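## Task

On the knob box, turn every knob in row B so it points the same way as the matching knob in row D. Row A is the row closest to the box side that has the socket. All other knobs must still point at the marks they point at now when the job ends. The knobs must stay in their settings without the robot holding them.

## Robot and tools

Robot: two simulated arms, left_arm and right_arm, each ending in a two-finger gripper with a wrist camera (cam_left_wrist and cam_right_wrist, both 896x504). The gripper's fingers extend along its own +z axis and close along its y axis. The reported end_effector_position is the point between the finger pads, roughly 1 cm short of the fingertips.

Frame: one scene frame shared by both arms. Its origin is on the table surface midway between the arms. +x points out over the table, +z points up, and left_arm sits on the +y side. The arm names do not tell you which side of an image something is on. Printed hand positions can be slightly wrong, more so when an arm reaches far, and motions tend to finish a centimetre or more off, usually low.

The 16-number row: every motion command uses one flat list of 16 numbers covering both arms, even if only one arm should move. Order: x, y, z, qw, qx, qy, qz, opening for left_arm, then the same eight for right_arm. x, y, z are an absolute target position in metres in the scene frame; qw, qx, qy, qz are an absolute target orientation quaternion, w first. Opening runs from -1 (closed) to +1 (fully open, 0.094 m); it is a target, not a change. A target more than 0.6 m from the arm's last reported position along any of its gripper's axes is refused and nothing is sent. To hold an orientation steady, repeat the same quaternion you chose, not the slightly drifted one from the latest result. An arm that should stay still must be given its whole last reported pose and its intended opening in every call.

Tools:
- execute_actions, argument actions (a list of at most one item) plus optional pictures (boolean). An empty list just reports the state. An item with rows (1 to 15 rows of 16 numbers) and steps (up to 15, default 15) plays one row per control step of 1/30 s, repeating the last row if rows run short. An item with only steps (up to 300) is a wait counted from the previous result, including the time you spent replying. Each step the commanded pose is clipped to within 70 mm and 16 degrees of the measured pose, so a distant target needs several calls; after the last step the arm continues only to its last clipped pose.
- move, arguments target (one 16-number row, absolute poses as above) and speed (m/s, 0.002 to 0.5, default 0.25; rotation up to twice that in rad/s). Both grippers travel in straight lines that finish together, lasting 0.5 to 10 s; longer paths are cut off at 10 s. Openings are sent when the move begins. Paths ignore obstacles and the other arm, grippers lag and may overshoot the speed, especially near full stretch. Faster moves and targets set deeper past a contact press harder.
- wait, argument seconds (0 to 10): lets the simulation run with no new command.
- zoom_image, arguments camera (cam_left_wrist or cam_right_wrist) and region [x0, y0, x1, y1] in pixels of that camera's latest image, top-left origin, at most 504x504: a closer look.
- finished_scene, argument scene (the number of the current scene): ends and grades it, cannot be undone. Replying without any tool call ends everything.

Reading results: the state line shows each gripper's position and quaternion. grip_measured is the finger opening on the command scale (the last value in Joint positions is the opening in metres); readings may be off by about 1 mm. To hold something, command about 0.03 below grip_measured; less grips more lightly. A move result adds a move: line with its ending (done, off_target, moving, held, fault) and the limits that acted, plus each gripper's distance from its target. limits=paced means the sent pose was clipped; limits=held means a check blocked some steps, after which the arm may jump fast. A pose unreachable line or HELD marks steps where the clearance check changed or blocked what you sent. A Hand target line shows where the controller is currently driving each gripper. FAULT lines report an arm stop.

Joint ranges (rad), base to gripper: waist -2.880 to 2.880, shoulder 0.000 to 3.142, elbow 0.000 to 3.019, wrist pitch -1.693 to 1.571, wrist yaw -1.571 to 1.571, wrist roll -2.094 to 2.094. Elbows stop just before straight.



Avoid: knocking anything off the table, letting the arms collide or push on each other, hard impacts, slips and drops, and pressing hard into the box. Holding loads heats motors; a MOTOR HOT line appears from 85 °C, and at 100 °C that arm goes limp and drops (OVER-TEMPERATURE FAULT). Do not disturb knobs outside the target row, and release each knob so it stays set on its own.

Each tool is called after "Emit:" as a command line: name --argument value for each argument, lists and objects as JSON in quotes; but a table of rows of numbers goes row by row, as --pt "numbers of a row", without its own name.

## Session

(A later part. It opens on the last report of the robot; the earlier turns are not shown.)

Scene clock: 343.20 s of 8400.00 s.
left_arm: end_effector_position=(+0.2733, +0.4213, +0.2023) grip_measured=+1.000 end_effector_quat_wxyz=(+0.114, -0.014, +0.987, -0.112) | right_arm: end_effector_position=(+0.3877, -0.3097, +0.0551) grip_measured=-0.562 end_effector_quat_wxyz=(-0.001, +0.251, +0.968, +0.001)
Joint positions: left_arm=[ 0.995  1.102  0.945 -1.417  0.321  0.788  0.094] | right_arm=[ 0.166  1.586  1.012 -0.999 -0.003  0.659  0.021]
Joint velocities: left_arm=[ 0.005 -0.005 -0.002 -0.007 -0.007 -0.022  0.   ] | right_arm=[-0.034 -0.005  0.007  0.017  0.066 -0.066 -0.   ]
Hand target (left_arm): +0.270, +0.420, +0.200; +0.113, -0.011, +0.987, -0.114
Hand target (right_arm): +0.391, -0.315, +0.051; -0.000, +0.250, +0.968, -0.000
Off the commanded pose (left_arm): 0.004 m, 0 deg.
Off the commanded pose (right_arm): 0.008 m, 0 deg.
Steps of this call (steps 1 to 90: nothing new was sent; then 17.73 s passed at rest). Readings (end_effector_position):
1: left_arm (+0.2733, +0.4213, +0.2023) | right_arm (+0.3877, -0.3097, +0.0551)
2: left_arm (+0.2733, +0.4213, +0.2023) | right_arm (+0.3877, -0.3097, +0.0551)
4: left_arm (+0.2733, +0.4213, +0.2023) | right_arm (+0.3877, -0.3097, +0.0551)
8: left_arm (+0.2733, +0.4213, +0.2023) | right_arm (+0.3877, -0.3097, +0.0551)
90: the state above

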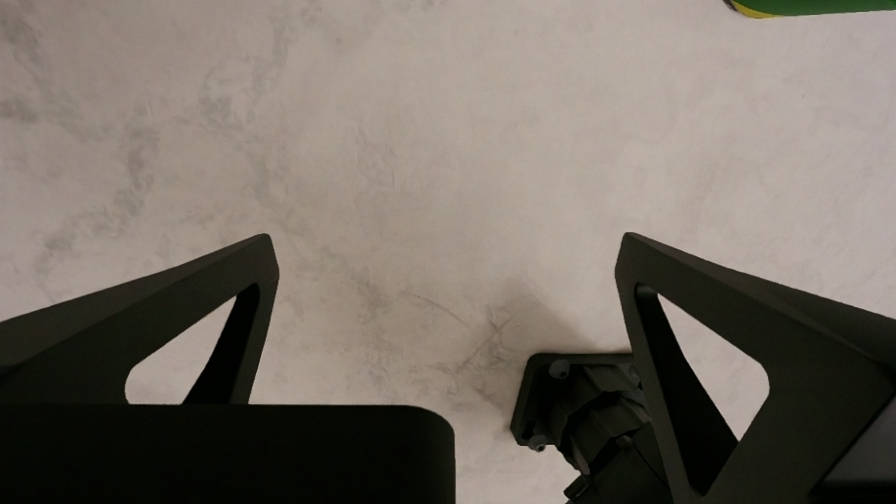

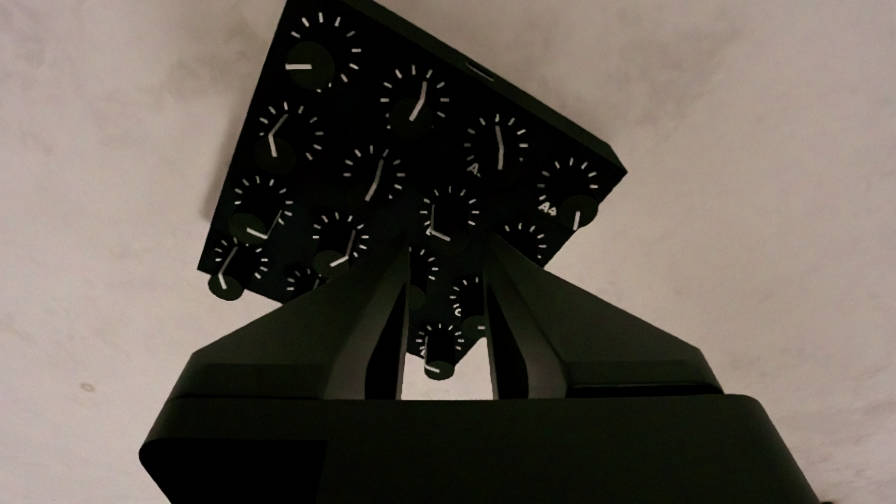

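Emit:
execute_actions --actions '[{"rows":[[0.27,0.42,0.20,0.113,-0.011,0.987,-0.114,1.0,0.3913,-0.3152,0.0505,0,0.250,0.968,0,-0.56],[0.27,0.42,0.20,0.113,-0.011,0.987,-0.114,1.0,0.3912,-0.3152,0.0497,0,0.250,0.968,0,-0.56],[0.27,0.42,0.20,0.113,-0.011,0.987,-0.114,1.0,0.3911,-0.3153,0.0487,0,0.250,0.968,0,-0.56],[0.27,0.42,0.20,0.113,-0.011,0.987,-0.114,1.0,0.3910,-0.3153,0.0476,0,0.250,0.968,0,-0.56],[0.27,0.42,0.20,0.113,-0.011,0.987,-0.114,1.0,0.3909,-0.3153,0.0464,0,0.250,0.968,0,-0.56],[0.27,0.42,0.20,0.113,-0.011,0.987,-0.114,1.0,0.3908,-0.3154,0.0452,0,0.250,0.968,0,-0.56],[0.27,0.42,0.20,0.113,-0.011,0.987,-0.114,1.0,0.3907,-0.3154,0.0440,0,0.250,0.968,0,-0.56],[0.27,0.42,0.20,0.113,-0.011,0.987,-0.114,1.0,0.3906,-0.3154,0.0428,0,0.250,0.968,0,-0.56],[0.27,0.42,0.20,0.113,-0.011,0.987,-0.114,1.0,0.3905,-0.3155,0.0416,0,0.250,0.968,0,-0.56],[0.27,0.42,0.20,0.113,-0.011,0.987,-0.114,1.0,0.3904,-0.3155,0.0404,0,0.250,0.968,0,-0.56],[0.27,0.42,0.20,0.113,-0.011,0.987,-0.114,1.0,0.3903,-0.3155,0.0392,0,0.250,0.968,0,-0.56],[0.27,0.42,0.20,0.113,-0.011,0.987,-0.114,1.0,0.3903,-0.3155,0.0382,0,0.250,0.968,0,-0.56],[0.27,0.42,0.20,0.113,-0.011,0.987,-0.114,1.0,0.3902,-0.3155,0.0373,0,0.250,0.968,0,-0.56],[0.27,0.42,0.20,0.113,-0.011,0.987,-0.114,1.0,0.3902,-0.3155,0.0366,0,0.250,0.968,0,-0.56],[0.27,0.42,0.20,0.113,-0.011,0.987,-0.114,1.0,0.3902,-0.3155,0.0362,0,0.250,0.968,0,-0.56]],"steps":15}]' --pictures false

Emit:
execute_actions --actions '[{"rows":[[0.27,0.42,0.20,0.113,-0.011,0.987,-0.114,1.0,0.3902,-0.3155,0.0362,0,0.250,0.968,0,-0.56]],"steps":8}]'

Emit:
zoom_image --camera "cam_right_wrist" --region '[346, 180, 546, 360]'

Scene clock: 363.47 s of 8400.00 s.
left_arm: end_effector_position=(+0.2733, +0.4213, +0.2023) grip_measured=+1.000 end_effector_quat_wxyz=(+0.114, -0.014, +0.987, -0.112) | right_arm: end_effector_position=(+0.3869, -0.3098, +0.0428) grip_measured=-0.562 end_effector_quat_wxyz=(-0.000, +0.250, +0.968, +0.001)
Joint positions: left_arm=[ 0.995  1.102  0.945 -1.417  0.321  0.788  0.094] | right_arm=[ 0.166  1.602  0.993 -0.962 -0.003  0.658  0.021]
Joint velocities: left_arm=[-0.005 -0.015 -0.002  0.002 -0.007  0.037  0.   ] | right_arm=[-0.024  0.054 -0.027  0.046  0.037 -0.022 -0.001]
Hand target (left_arm): +0.270, +0.420, +0.200; +0.113, -0.011, +0.987, -0.114
Hand target (right_arm): +0.390, -0.315, +0.036; -0.000, +0.250, +0.968, +0.000
Off the commanded pose (left_arm): 0.004 m, 0 deg.
Off the commanded pose (right_arm): 0.009 m, 0 deg.
Steps of this call (steps 1 to 90: nothing new was sent; then 16.77 s passed at rest; steps 91 to 105: all 15 steps of this action). Readings (end_effector_position):
91: left_arm (+0.2733, +0.4213, +0.2023) | right_arm (+0.3878, -0.3097, +0.0551)
92: left_arm (+0.2733, +0.4213, +0.2023) | right_arm (+0.3880, -0.3096, +0.0551)
94: left_arm (+0.2733, +0.4213, +0.2023) | right_arm (+0.3887, -0.3095, +0.0549)
98: left_arm (+0.2733, +0.4213, +0.2023) | right_arm (+0.3886, -0.3095, +0.0522)
105: the state above

Scene clock: 363.73 s of 8400.00 s.
left_arm: end_effector_position=(+0.2733, +0.4213, +0.2023) grip_measured=+1.000 end_effector_quat_wxyz=(+0.114, -0.014, +0.987, -0.112) | right_arm: end_effector_position=(+0.3868, -0.3098, +0.0404) grip_measured=-0.562 end_effector_quat_wxyz=(-0.001, +0.250, +0.968, +0.001)
Joint positions: left_arm=[ 0.995  1.102  0.945 -1.417  0.321  0.788  0.094] | right_arm=[ 0.166  1.606  0.991 -0.957 -0.003  0.658  0.021]
Joint velocities: left_arm=[-0.005  0.005 -0.007  0.002 -0.022 -0.007  0.   ] | right_arm=[ 0.015 -0.024 -0.007  0.017  0.022 -0.081 -0.   ]
Hand target (left_arm): +0.270, +0.420, +0.200; +0.113, -0.011, +0.987, -0.114
Hand target (right_arm): +0.390, -0.315, +0.036; +0.000, +0.250, +0.968, +0.000
Off the commanded pose (left_arm): 0.004 m, 0 deg.
Off the commanded pose (right_arm): 0.008 m, 0 deg.
Steps of this call (steps 1 to 8: all 8 steps of this action). Readings (end_effector_position):
1: left_arm (+0.2733, +0.4213, +0.2023) | right_arm (+0.3866, -0.3099, +0.0417)
2: left_arm (+0.2733, +0.4213, +0.2023) | right_arm (+0.3866, -0.3099, +0.0411)
4: left_arm (+0.2733, +0.4213, +0.2023) | right_arm (+0.3865, -0.3099, +0.0404)
8: the state above

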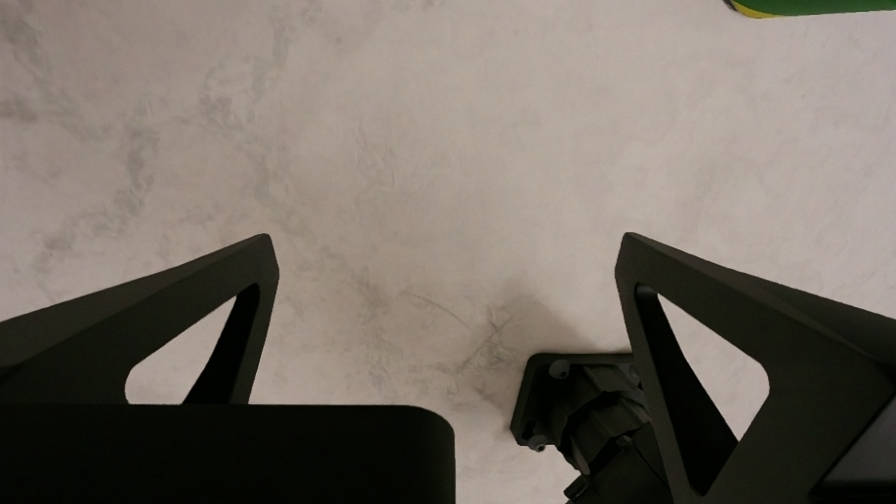

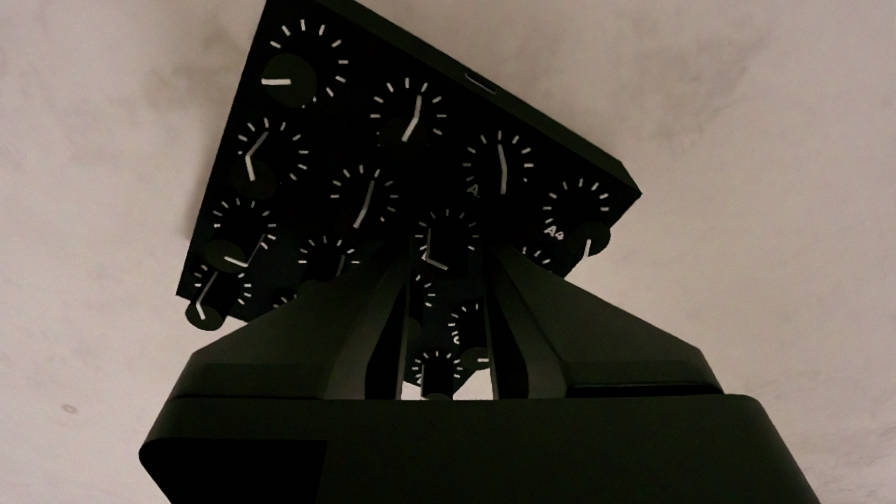

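Region (346, 180, 546, 360) of cam_right_wrist's 896x504 image, scaled by 2.520, with more detail than that image has; it fills the top 454 rows of this view, and the rest is white.

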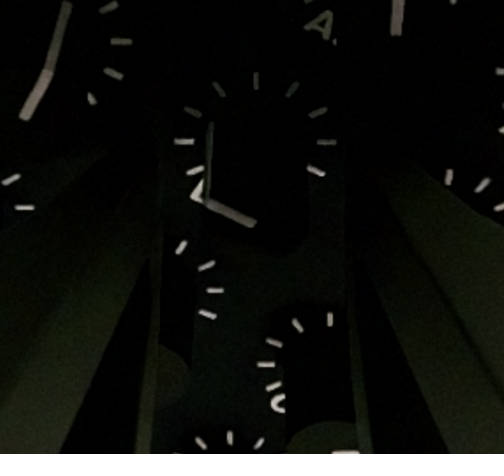

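Emit:
execute_actions --actions '[{"rows":[[0.27,0.42,0.20,0.113,-0.011,0.987,-0.114,1.0,0.3902,-0.3155,0.0362,0,0.250,0.968,0,-0.61],[0.27,0.42,0.20,0.113,-0.011,0.987,-0.114,1.0,0.3902,-0.3155,0.0362,0,0.250,0.968,0,-0.65],[0.27,0.42,0.20,0.113,-0.011,0.987,-0.114,1.0,0.3902,-0.3155,0.0362,0,0.250,0.968,0,-0.68],[0.27,0.42,0.20,0.113,-0.011,0.987,-0.114,1.0,0.3902,-0.3155,0.0362,0,0.250,0.968,0,-0.705],[0.27,0.42,0.20,0.113,-0.011,0.987,-0.114,1.0,0.3902,-0.3155,0.0362,0,0.250,0.968,0,-0.725],[0.27,0.42,0.20,0.113,-0.011,0.987,-0.114,1.0,0.3902,-0.3155,0.0362,0,0.250,0.968,0,-0.74],[0.27,0.42,0.20,0.113,-0.011,0.987,-0.114,1.0,0.3902,-0.3155,0.0362,0,0.250,0.968,0,-0.752],[0.27,0.42,0.20,0.113,-0.011,0.987,-0.114,1.0,0.3902,-0.3155,0.0362,0,0.250,0.968,0,-0.762],[0.27,0.42,0.20,0.113,-0.011,0.987,-0.114,1.0,0.3902,-0.3155,0.0362,0,0.250,0.968,0,-0.771],[0.27,0.42,0.20,0.113,-0.011,0.987,-0.114,1.0,0.3902,-0.3155,0.0362,0,0.250,0.968,0,-0.779],[0.27,0.42,0.20,0.113,-0.011,0.987,-0.114,1.0,0.3902,-0.3155,0.0362,0,0.250,0.968,0,-0.787],[0.27,0.42,0.20,0.113,-0.011,0.987,-0.114,1.0,0.3902,-0.3155,0.0362,0,0.250,0.968,0,-0.795]],"steps":15}]' --pictures false

Emit:
move --target '[0.27,0.42,0.20,0.113,-0.011,0.987,-0.114,1.0,0.3868,-0.3098,0.0404,-0.001,-0.274,0.9617,0.001,-0.795]' --speed 0.4

Scene clock: 376.73 s of 8400.00 s.
left_arm: end_effector_position=(+0.2733, +0.4213, +0.2023) grip_measured=+1.000 end_effector_quat_wxyz=(+0.114, -0.014, +0.987, -0.112) | right_arm: end_effector_position=(+0.3868, -0.3100, +0.0404) grip_measured=-0.785 end_effector_quat_wxyz=(-0.001, +0.250, +0.968, +0.001)
Joint positions: left_arm=[ 0.995  1.102  0.945 -1.417  0.321  0.788  0.094] | right_arm=[ 0.166  1.606  0.991 -0.957 -0.002  0.658  0.01 ]
Joint velocities: left_arm=[-0.005 -0.005  0.012 -0.002  0.051  0.007  0.   ] | right_arm=[-0.005 -0.015 -0.007  0.002 -0.007  0.022  0.001]
Hand target (left_arm): +0.270, +0.420, +0.200; +0.113, -0.011, +0.987, -0.114
Hand target (right_arm): +0.390, -0.315, +0.036; -0.000, +0.250, +0.968, -0.000
Off the commanded pose (left_arm): 0.004 m, 0 deg.
Off the commanded pose (right_arm): 0.008 m, 0 deg.
Steps of this call (steps 1 to 90: nothing new was sent; then 9.50 s passed at rest; steps 91 to 105: all 15 steps of this action). Readings (end_effector_position):
91: left_arm (+0.2733, +0.4213, +0.2023) | right_arm (+0.3868, -0.3098, +0.0404)
92: left_arm (+0.2733, +0.4213, +0.2023) | right_arm (+0.3868, -0.3098, +0.0404)
94: left_arm (+0.2733, +0.4213, +0.2023) | right_arm (+0.3868, -0.3098, +0.0404)
98: left_arm (+0.2733, +0.4213, +0.2023) | right_arm (+0.3868, -0.3100, +0.0404)
105: the state above

Scene clock: 378.97 s of 8400.00 s.
left_arm: end_effector_position=(+0.2733, +0.4213, +0.2023) grip_measured=+1.000 end_effector_quat_wxyz=(+0.114, -0.014, +0.987, -0.112) | right_arm: end_effector_position=(+0.3868, -0.3100, +0.0404) grip_measured=-0.785 end_effector_quat_wxyz=(-0.000, -0.265, +0.964, +0.001)
Joint positions: left_arm=[ 0.995  1.102  0.945 -1.417  0.321  0.788  0.094] | right_arm=[ 0.166  1.606  0.991 -0.957 -0.002 -0.385  0.01 ]
Joint velocities: left_arm=[-0.005  0.005  0.002  0.012 -0.051 -0.066  0.   ] | right_arm=[-0.015 -0.015  0.007  0.002 -0.051 -0.066 -0.   ]
Hand target (left_arm): +0.270, +0.420, +0.200; +0.113, -0.011, +0.987, -0.114
Hand target (right_arm): +0.387, -0.310, +0.040; -0.001, -0.274, +0.962, +0.001
Off the commanded pose (left_arm): 0.004 m, 0 deg.
Off the commanded pose (right_arm): 0.000 m, 1 deg.
move: done

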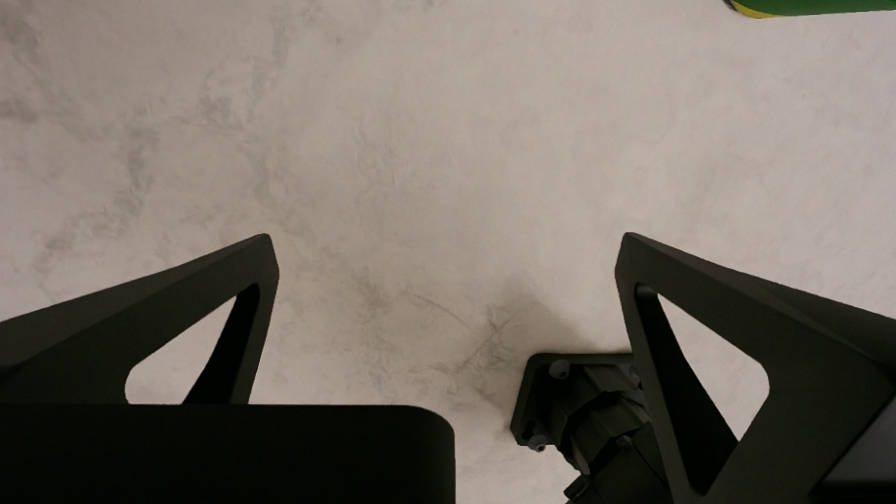

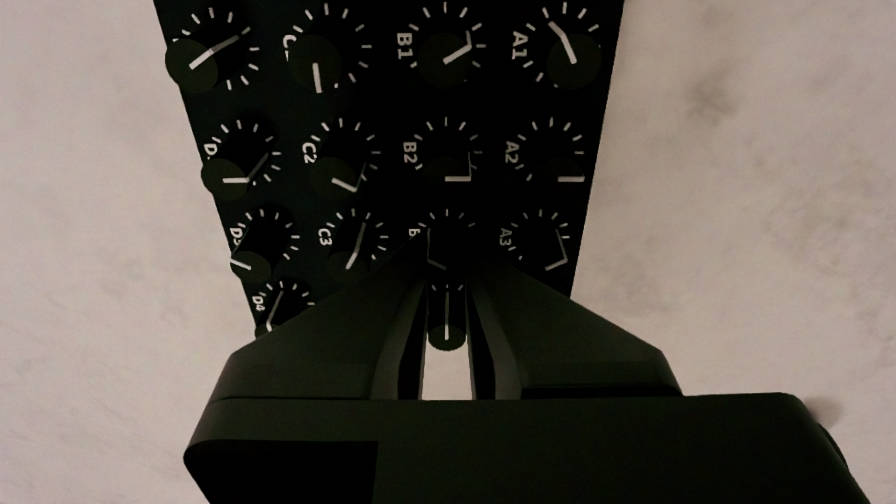

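Emit:
execute_actions --actions '[{"rows":[[0.27,0.42,0.20,0.113,-0.011,0.987,-0.114,1.0,0.3868,-0.3100,0.0404,0,-0.265,0.964,0.001,-0.75],[0.27,0.42,0.20,0.113,-0.011,0.987,-0.114,1.0,0.3868,-0.3100,0.0404,0,-0.265,0.964,0.001,-0.70],[0.27,0.42,0.20,0.113,-0.011,0.987,-0.114,1.0,0.3868,-0.3100,0.0404,0,-0.265,0.964,0.001,-0.65],[0.27,0.42,0.20,0.113,-0.011,0.987,-0.114,1.0,0.3868,-0.3100,0.0404,0,-0.265,0.964,0.001,-0.62],[0.27,0.42,0.20,0.113,-0.011,0.987,-0.114,1.0,0.3868,-0.3100,0.0404,0,-0.265,0.964,0.001,-0.62],[0.27,0.42,0.20,0.113,-0.011,0.987,-0.114,1.0,0.3868,-0.3100,0.0424,0.0015,-0.265,0.964,0.0008,-0.62],[0.27,0.42,0.20,0.113,-0.011,0.987,-0.114,1.0,0.3868,-0.3100,0.0450,0.0035,-0.265,0.964,0.0006,-0.62],[0.27,0.42,0.20,0.113,-0.011,0.987,-0.114,1.0,0.3868,-0.3100,0.0480,0.0057,-0.265,0.964,0.0004,-0.62],[0.27,0.42,0.20,0.113,-0.011,0.987,-0.114,1.0,0.3868,-0.3100,0.0510,0.0080,-0.265,0.964,0.0001,-0.62],[0.27,0.42,0.20,0.113,-0.011,0.987,-0.114,1.0,0.3868,-0.3100,0.0540,0.0103,-0.265,0.964,-0.0001,-0.62],[0.27,0.42,0.20,0.113,-0.011,0.987,-0.114,1.0,0.3868,-0.3100,0.0570,0.0125,-0.265,0.964,-0.0004,-0.62],[0.27,0.42,0.20,0.113,-0.011,0.987,-0.114,1.0,0.3868,-0.3100,0.0600,0.0148,-0.265,0.964,-0.0006,-0.62],[0.27,0.42,0.20,0.113,-0.011,0.987,-0.114,1.0,0.3868,-0.3100,0.0630,0.0171,-0.265,0.964,-0.0009,-0.62],[0.27,0.42,0.20,0.113,-0.011,0.987,-0.114,1.0,0.3868,-0.3100,0.0660,0.0193,-0.265,0.964,-0.0011,-0.62],[0.27,0.42,0.20,0.113,-0.011,0.987,-0.114,1.0,0.3868,-0.3100,0.0690,0.0216,-0.265,0.964,-0.0014,-0.62]],"steps":15}]' --pictures false

Emit:
execute_actions --actions '[{"rows":[[0.27,0.42,0.20,0.113,-0.011,0.987,-0.114,1.0,0.3868,-0.3100,0.0720,0.0239,-0.265,0.964,-0.0016,-0.62],[0.27,0.42,0.20,0.113,-0.011,0.987,-0.114,1.0,0.3868,-0.3100,0.0750,0.0261,-0.265,0.964,-0.0019,-0.62],[0.27,0.42,0.20,0.113,-0.011,0.987,-0.114,1.0,0.3868,-0.3100,0.0780,0.0284,-0.265,0.964,-0.0021,-0.62],[0.27,0.42,0.20,0.113,-0.011,0.987,-0.114,1.0,0.3868,-0.3100,0.0805,0.0303,-0.265,0.964,-0.0023,-0.62],[0.27,0.42,0.20,0.113,-0.011,0.987,-0.114,1.0,0.3868,-0.3100,0.0825,0.0318,-0.265,0.964,-0.0025,-0.62],[0.27,0.42,0.20,0.113,-0.011,0.987,-0.114,1.0,0.3868,-0.3100,0.0840,0.0329,-0.265,0.964,-0.0026,-0.62],[0.27,0.42,0.20,0.113,-0.011,0.987,-0.114,1.0,0.3868,-0.3100,0.0850,0.0337,-0.265,0.964,-0.0027,-0.62]],"steps":14}]'

Emit:
zoom_image --camera "cam_right_wrist" --region '[230, 0, 610, 300]'

Scene clock: 412.83 s of 8400.00 s.
left_arm: end_effector_position=(+0.2733, +0.4213, +0.2023) grip_measured=+1.000 end_effector_quat_wxyz=(+0.114, -0.014, +0.987, -0.112) | right_arm: end_effector_position=(+0.3865, -0.3100, +0.0532) grip_measured=-0.622 end_effector_quat_wxyz=(+0.010, -0.267, +0.964, -0.000)
Joint positions: left_arm=[ 0.995  1.102  0.945 -1.417  0.321  0.788  0.094] | right_arm=[ 0.166  1.573  0.991 -0.97  -0.002 -0.388  0.018]
Joint velocities: left_arm=[ 0.005 -0.005 -0.022 -0.002 -0.022  0.007  0.   ] | right_arm=[-0.015 -0.259  0.002 -0.085  0.022 -0.051 -0.001]
Hand target (left_arm): +0.270, +0.420, +0.200; +0.113, -0.011, +0.987, -0.114
Hand target (right_arm): +0.387, -0.310, +0.068; +0.021, -0.265, +0.964, -0.001
Off the commanded pose (left_arm): 0.004 m, 0 deg.
Off the commanded pose (right_arm): 0.016 m, 1 deg.
Steps of this call (steps 1 to 90: nothing new was sent; then 30.37 s passed at rest; steps 91 to 105: all 15 steps of this action). Readings (end_effector_position):
91: left_arm (+0.2733, +0.4213, +0.2023) | right_arm (+0.3868, -0.3100, +0.0404)
92: left_arm (+0.2733, +0.4213, +0.2023) | right_arm (+0.3868, -0.3100, +0.0404)
94: left_arm (+0.2733, +0.4213, +0.2023) | right_arm (+0.3868, -0.3100, +0.0404)
98: left_arm (+0.2733, +0.4213, +0.2023) | right_arm (+0.3868, -0.3100, +0.0404)
105: the state above

Scene clock: 413.30 s of 8400.00 s.
left_arm: end_effector_position=(+0.2733, +0.4213, +0.2023) grip_measured=+1.000 end_effector_quat_wxyz=(+0.114, -0.014, +0.987, -0.112) | right_arm: end_effector_position=(+0.3847, -0.3103, +0.0793) grip_measured=-0.622 end_effector_quat_wxyz=(+0.031, -0.266, +0.963, -0.003)
Joint positions: left_arm=[ 0.995  1.102  0.945 -1.417  0.321  0.788  0.094] | right_arm=[ 0.166  1.506  0.991 -0.994 -0.002 -0.388  0.018]
Joint velocities: left_arm=[-0.015 -0.005  0.002 -0.007 -0.007 -0.037  0.   ] | right_arm=[-0.005 -0.015 -0.012  0.002  0.066  0.066  0.   ]
Hand target (left_arm): +0.270, +0.420, +0.200; +0.113, -0.011, +0.987, -0.114
Hand target (right_arm): +0.387, -0.310, +0.085; +0.034, -0.265, +0.964, -0.002
Off the commanded pose (left_arm): 0.004 m, 0 deg.
Off the commanded pose (right_arm): 0.006 m, 0 deg.
Steps of this call (steps 1 to 14: all 14 steps of this action). Readings (end_effector_position):
1: left_arm (+0.2733, +0.4213, +0.2023) | right_arm (+0.3864, -0.3100, +0.0568)
2: left_arm (+0.2733, +0.4213, +0.2023) | right_arm (+0.3863, -0.3100, +0.0604)
4: left_arm (+0.2733, +0.4213, +0.2023) | right_arm (+0.3860, -0.3101, +0.0675)
8: left_arm (+0.2733, +0.4213, +0.2023) | right_arm (+0.3851, -0.3102, +0.0777)
14: the state above

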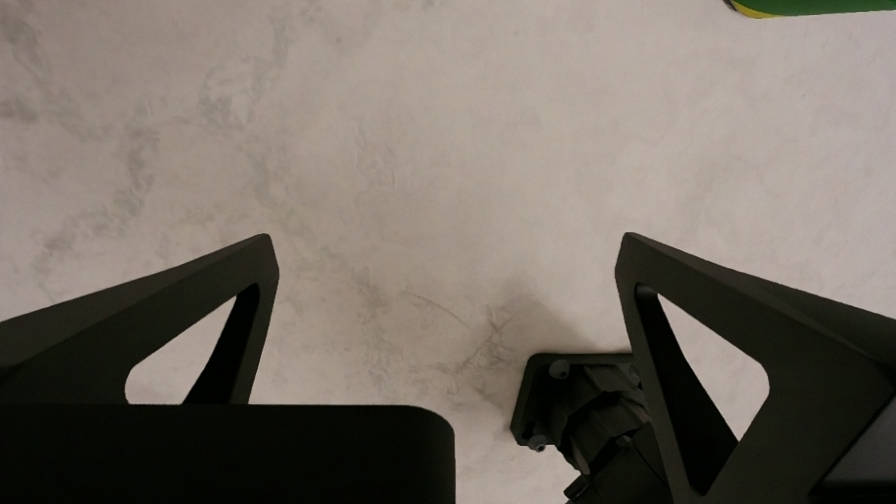

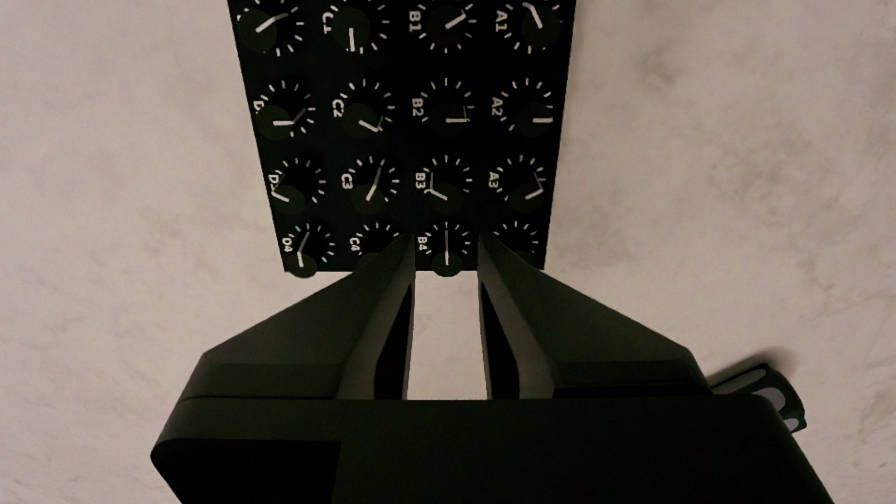

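Region (230, 0, 610, 300) of cam_right_wrist's 896x504 image, scaled by 1.326, with more detail than that image has; it fills the top 398 rows of this view, and the rest is white.

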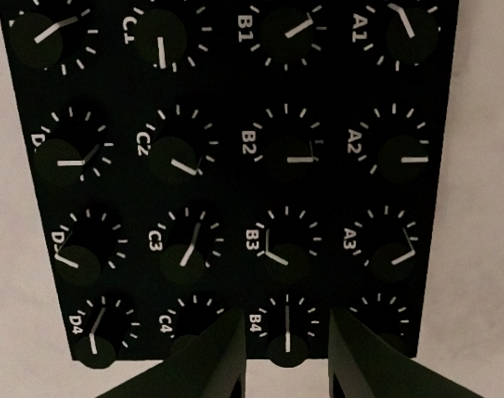

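Row B now matches row D (B1/D1, B2/D2, B3/D3, B4/D4), and the other knobs are unchanged.

Emit:
finished_scene --scene 2

The scene is finished: the task was done.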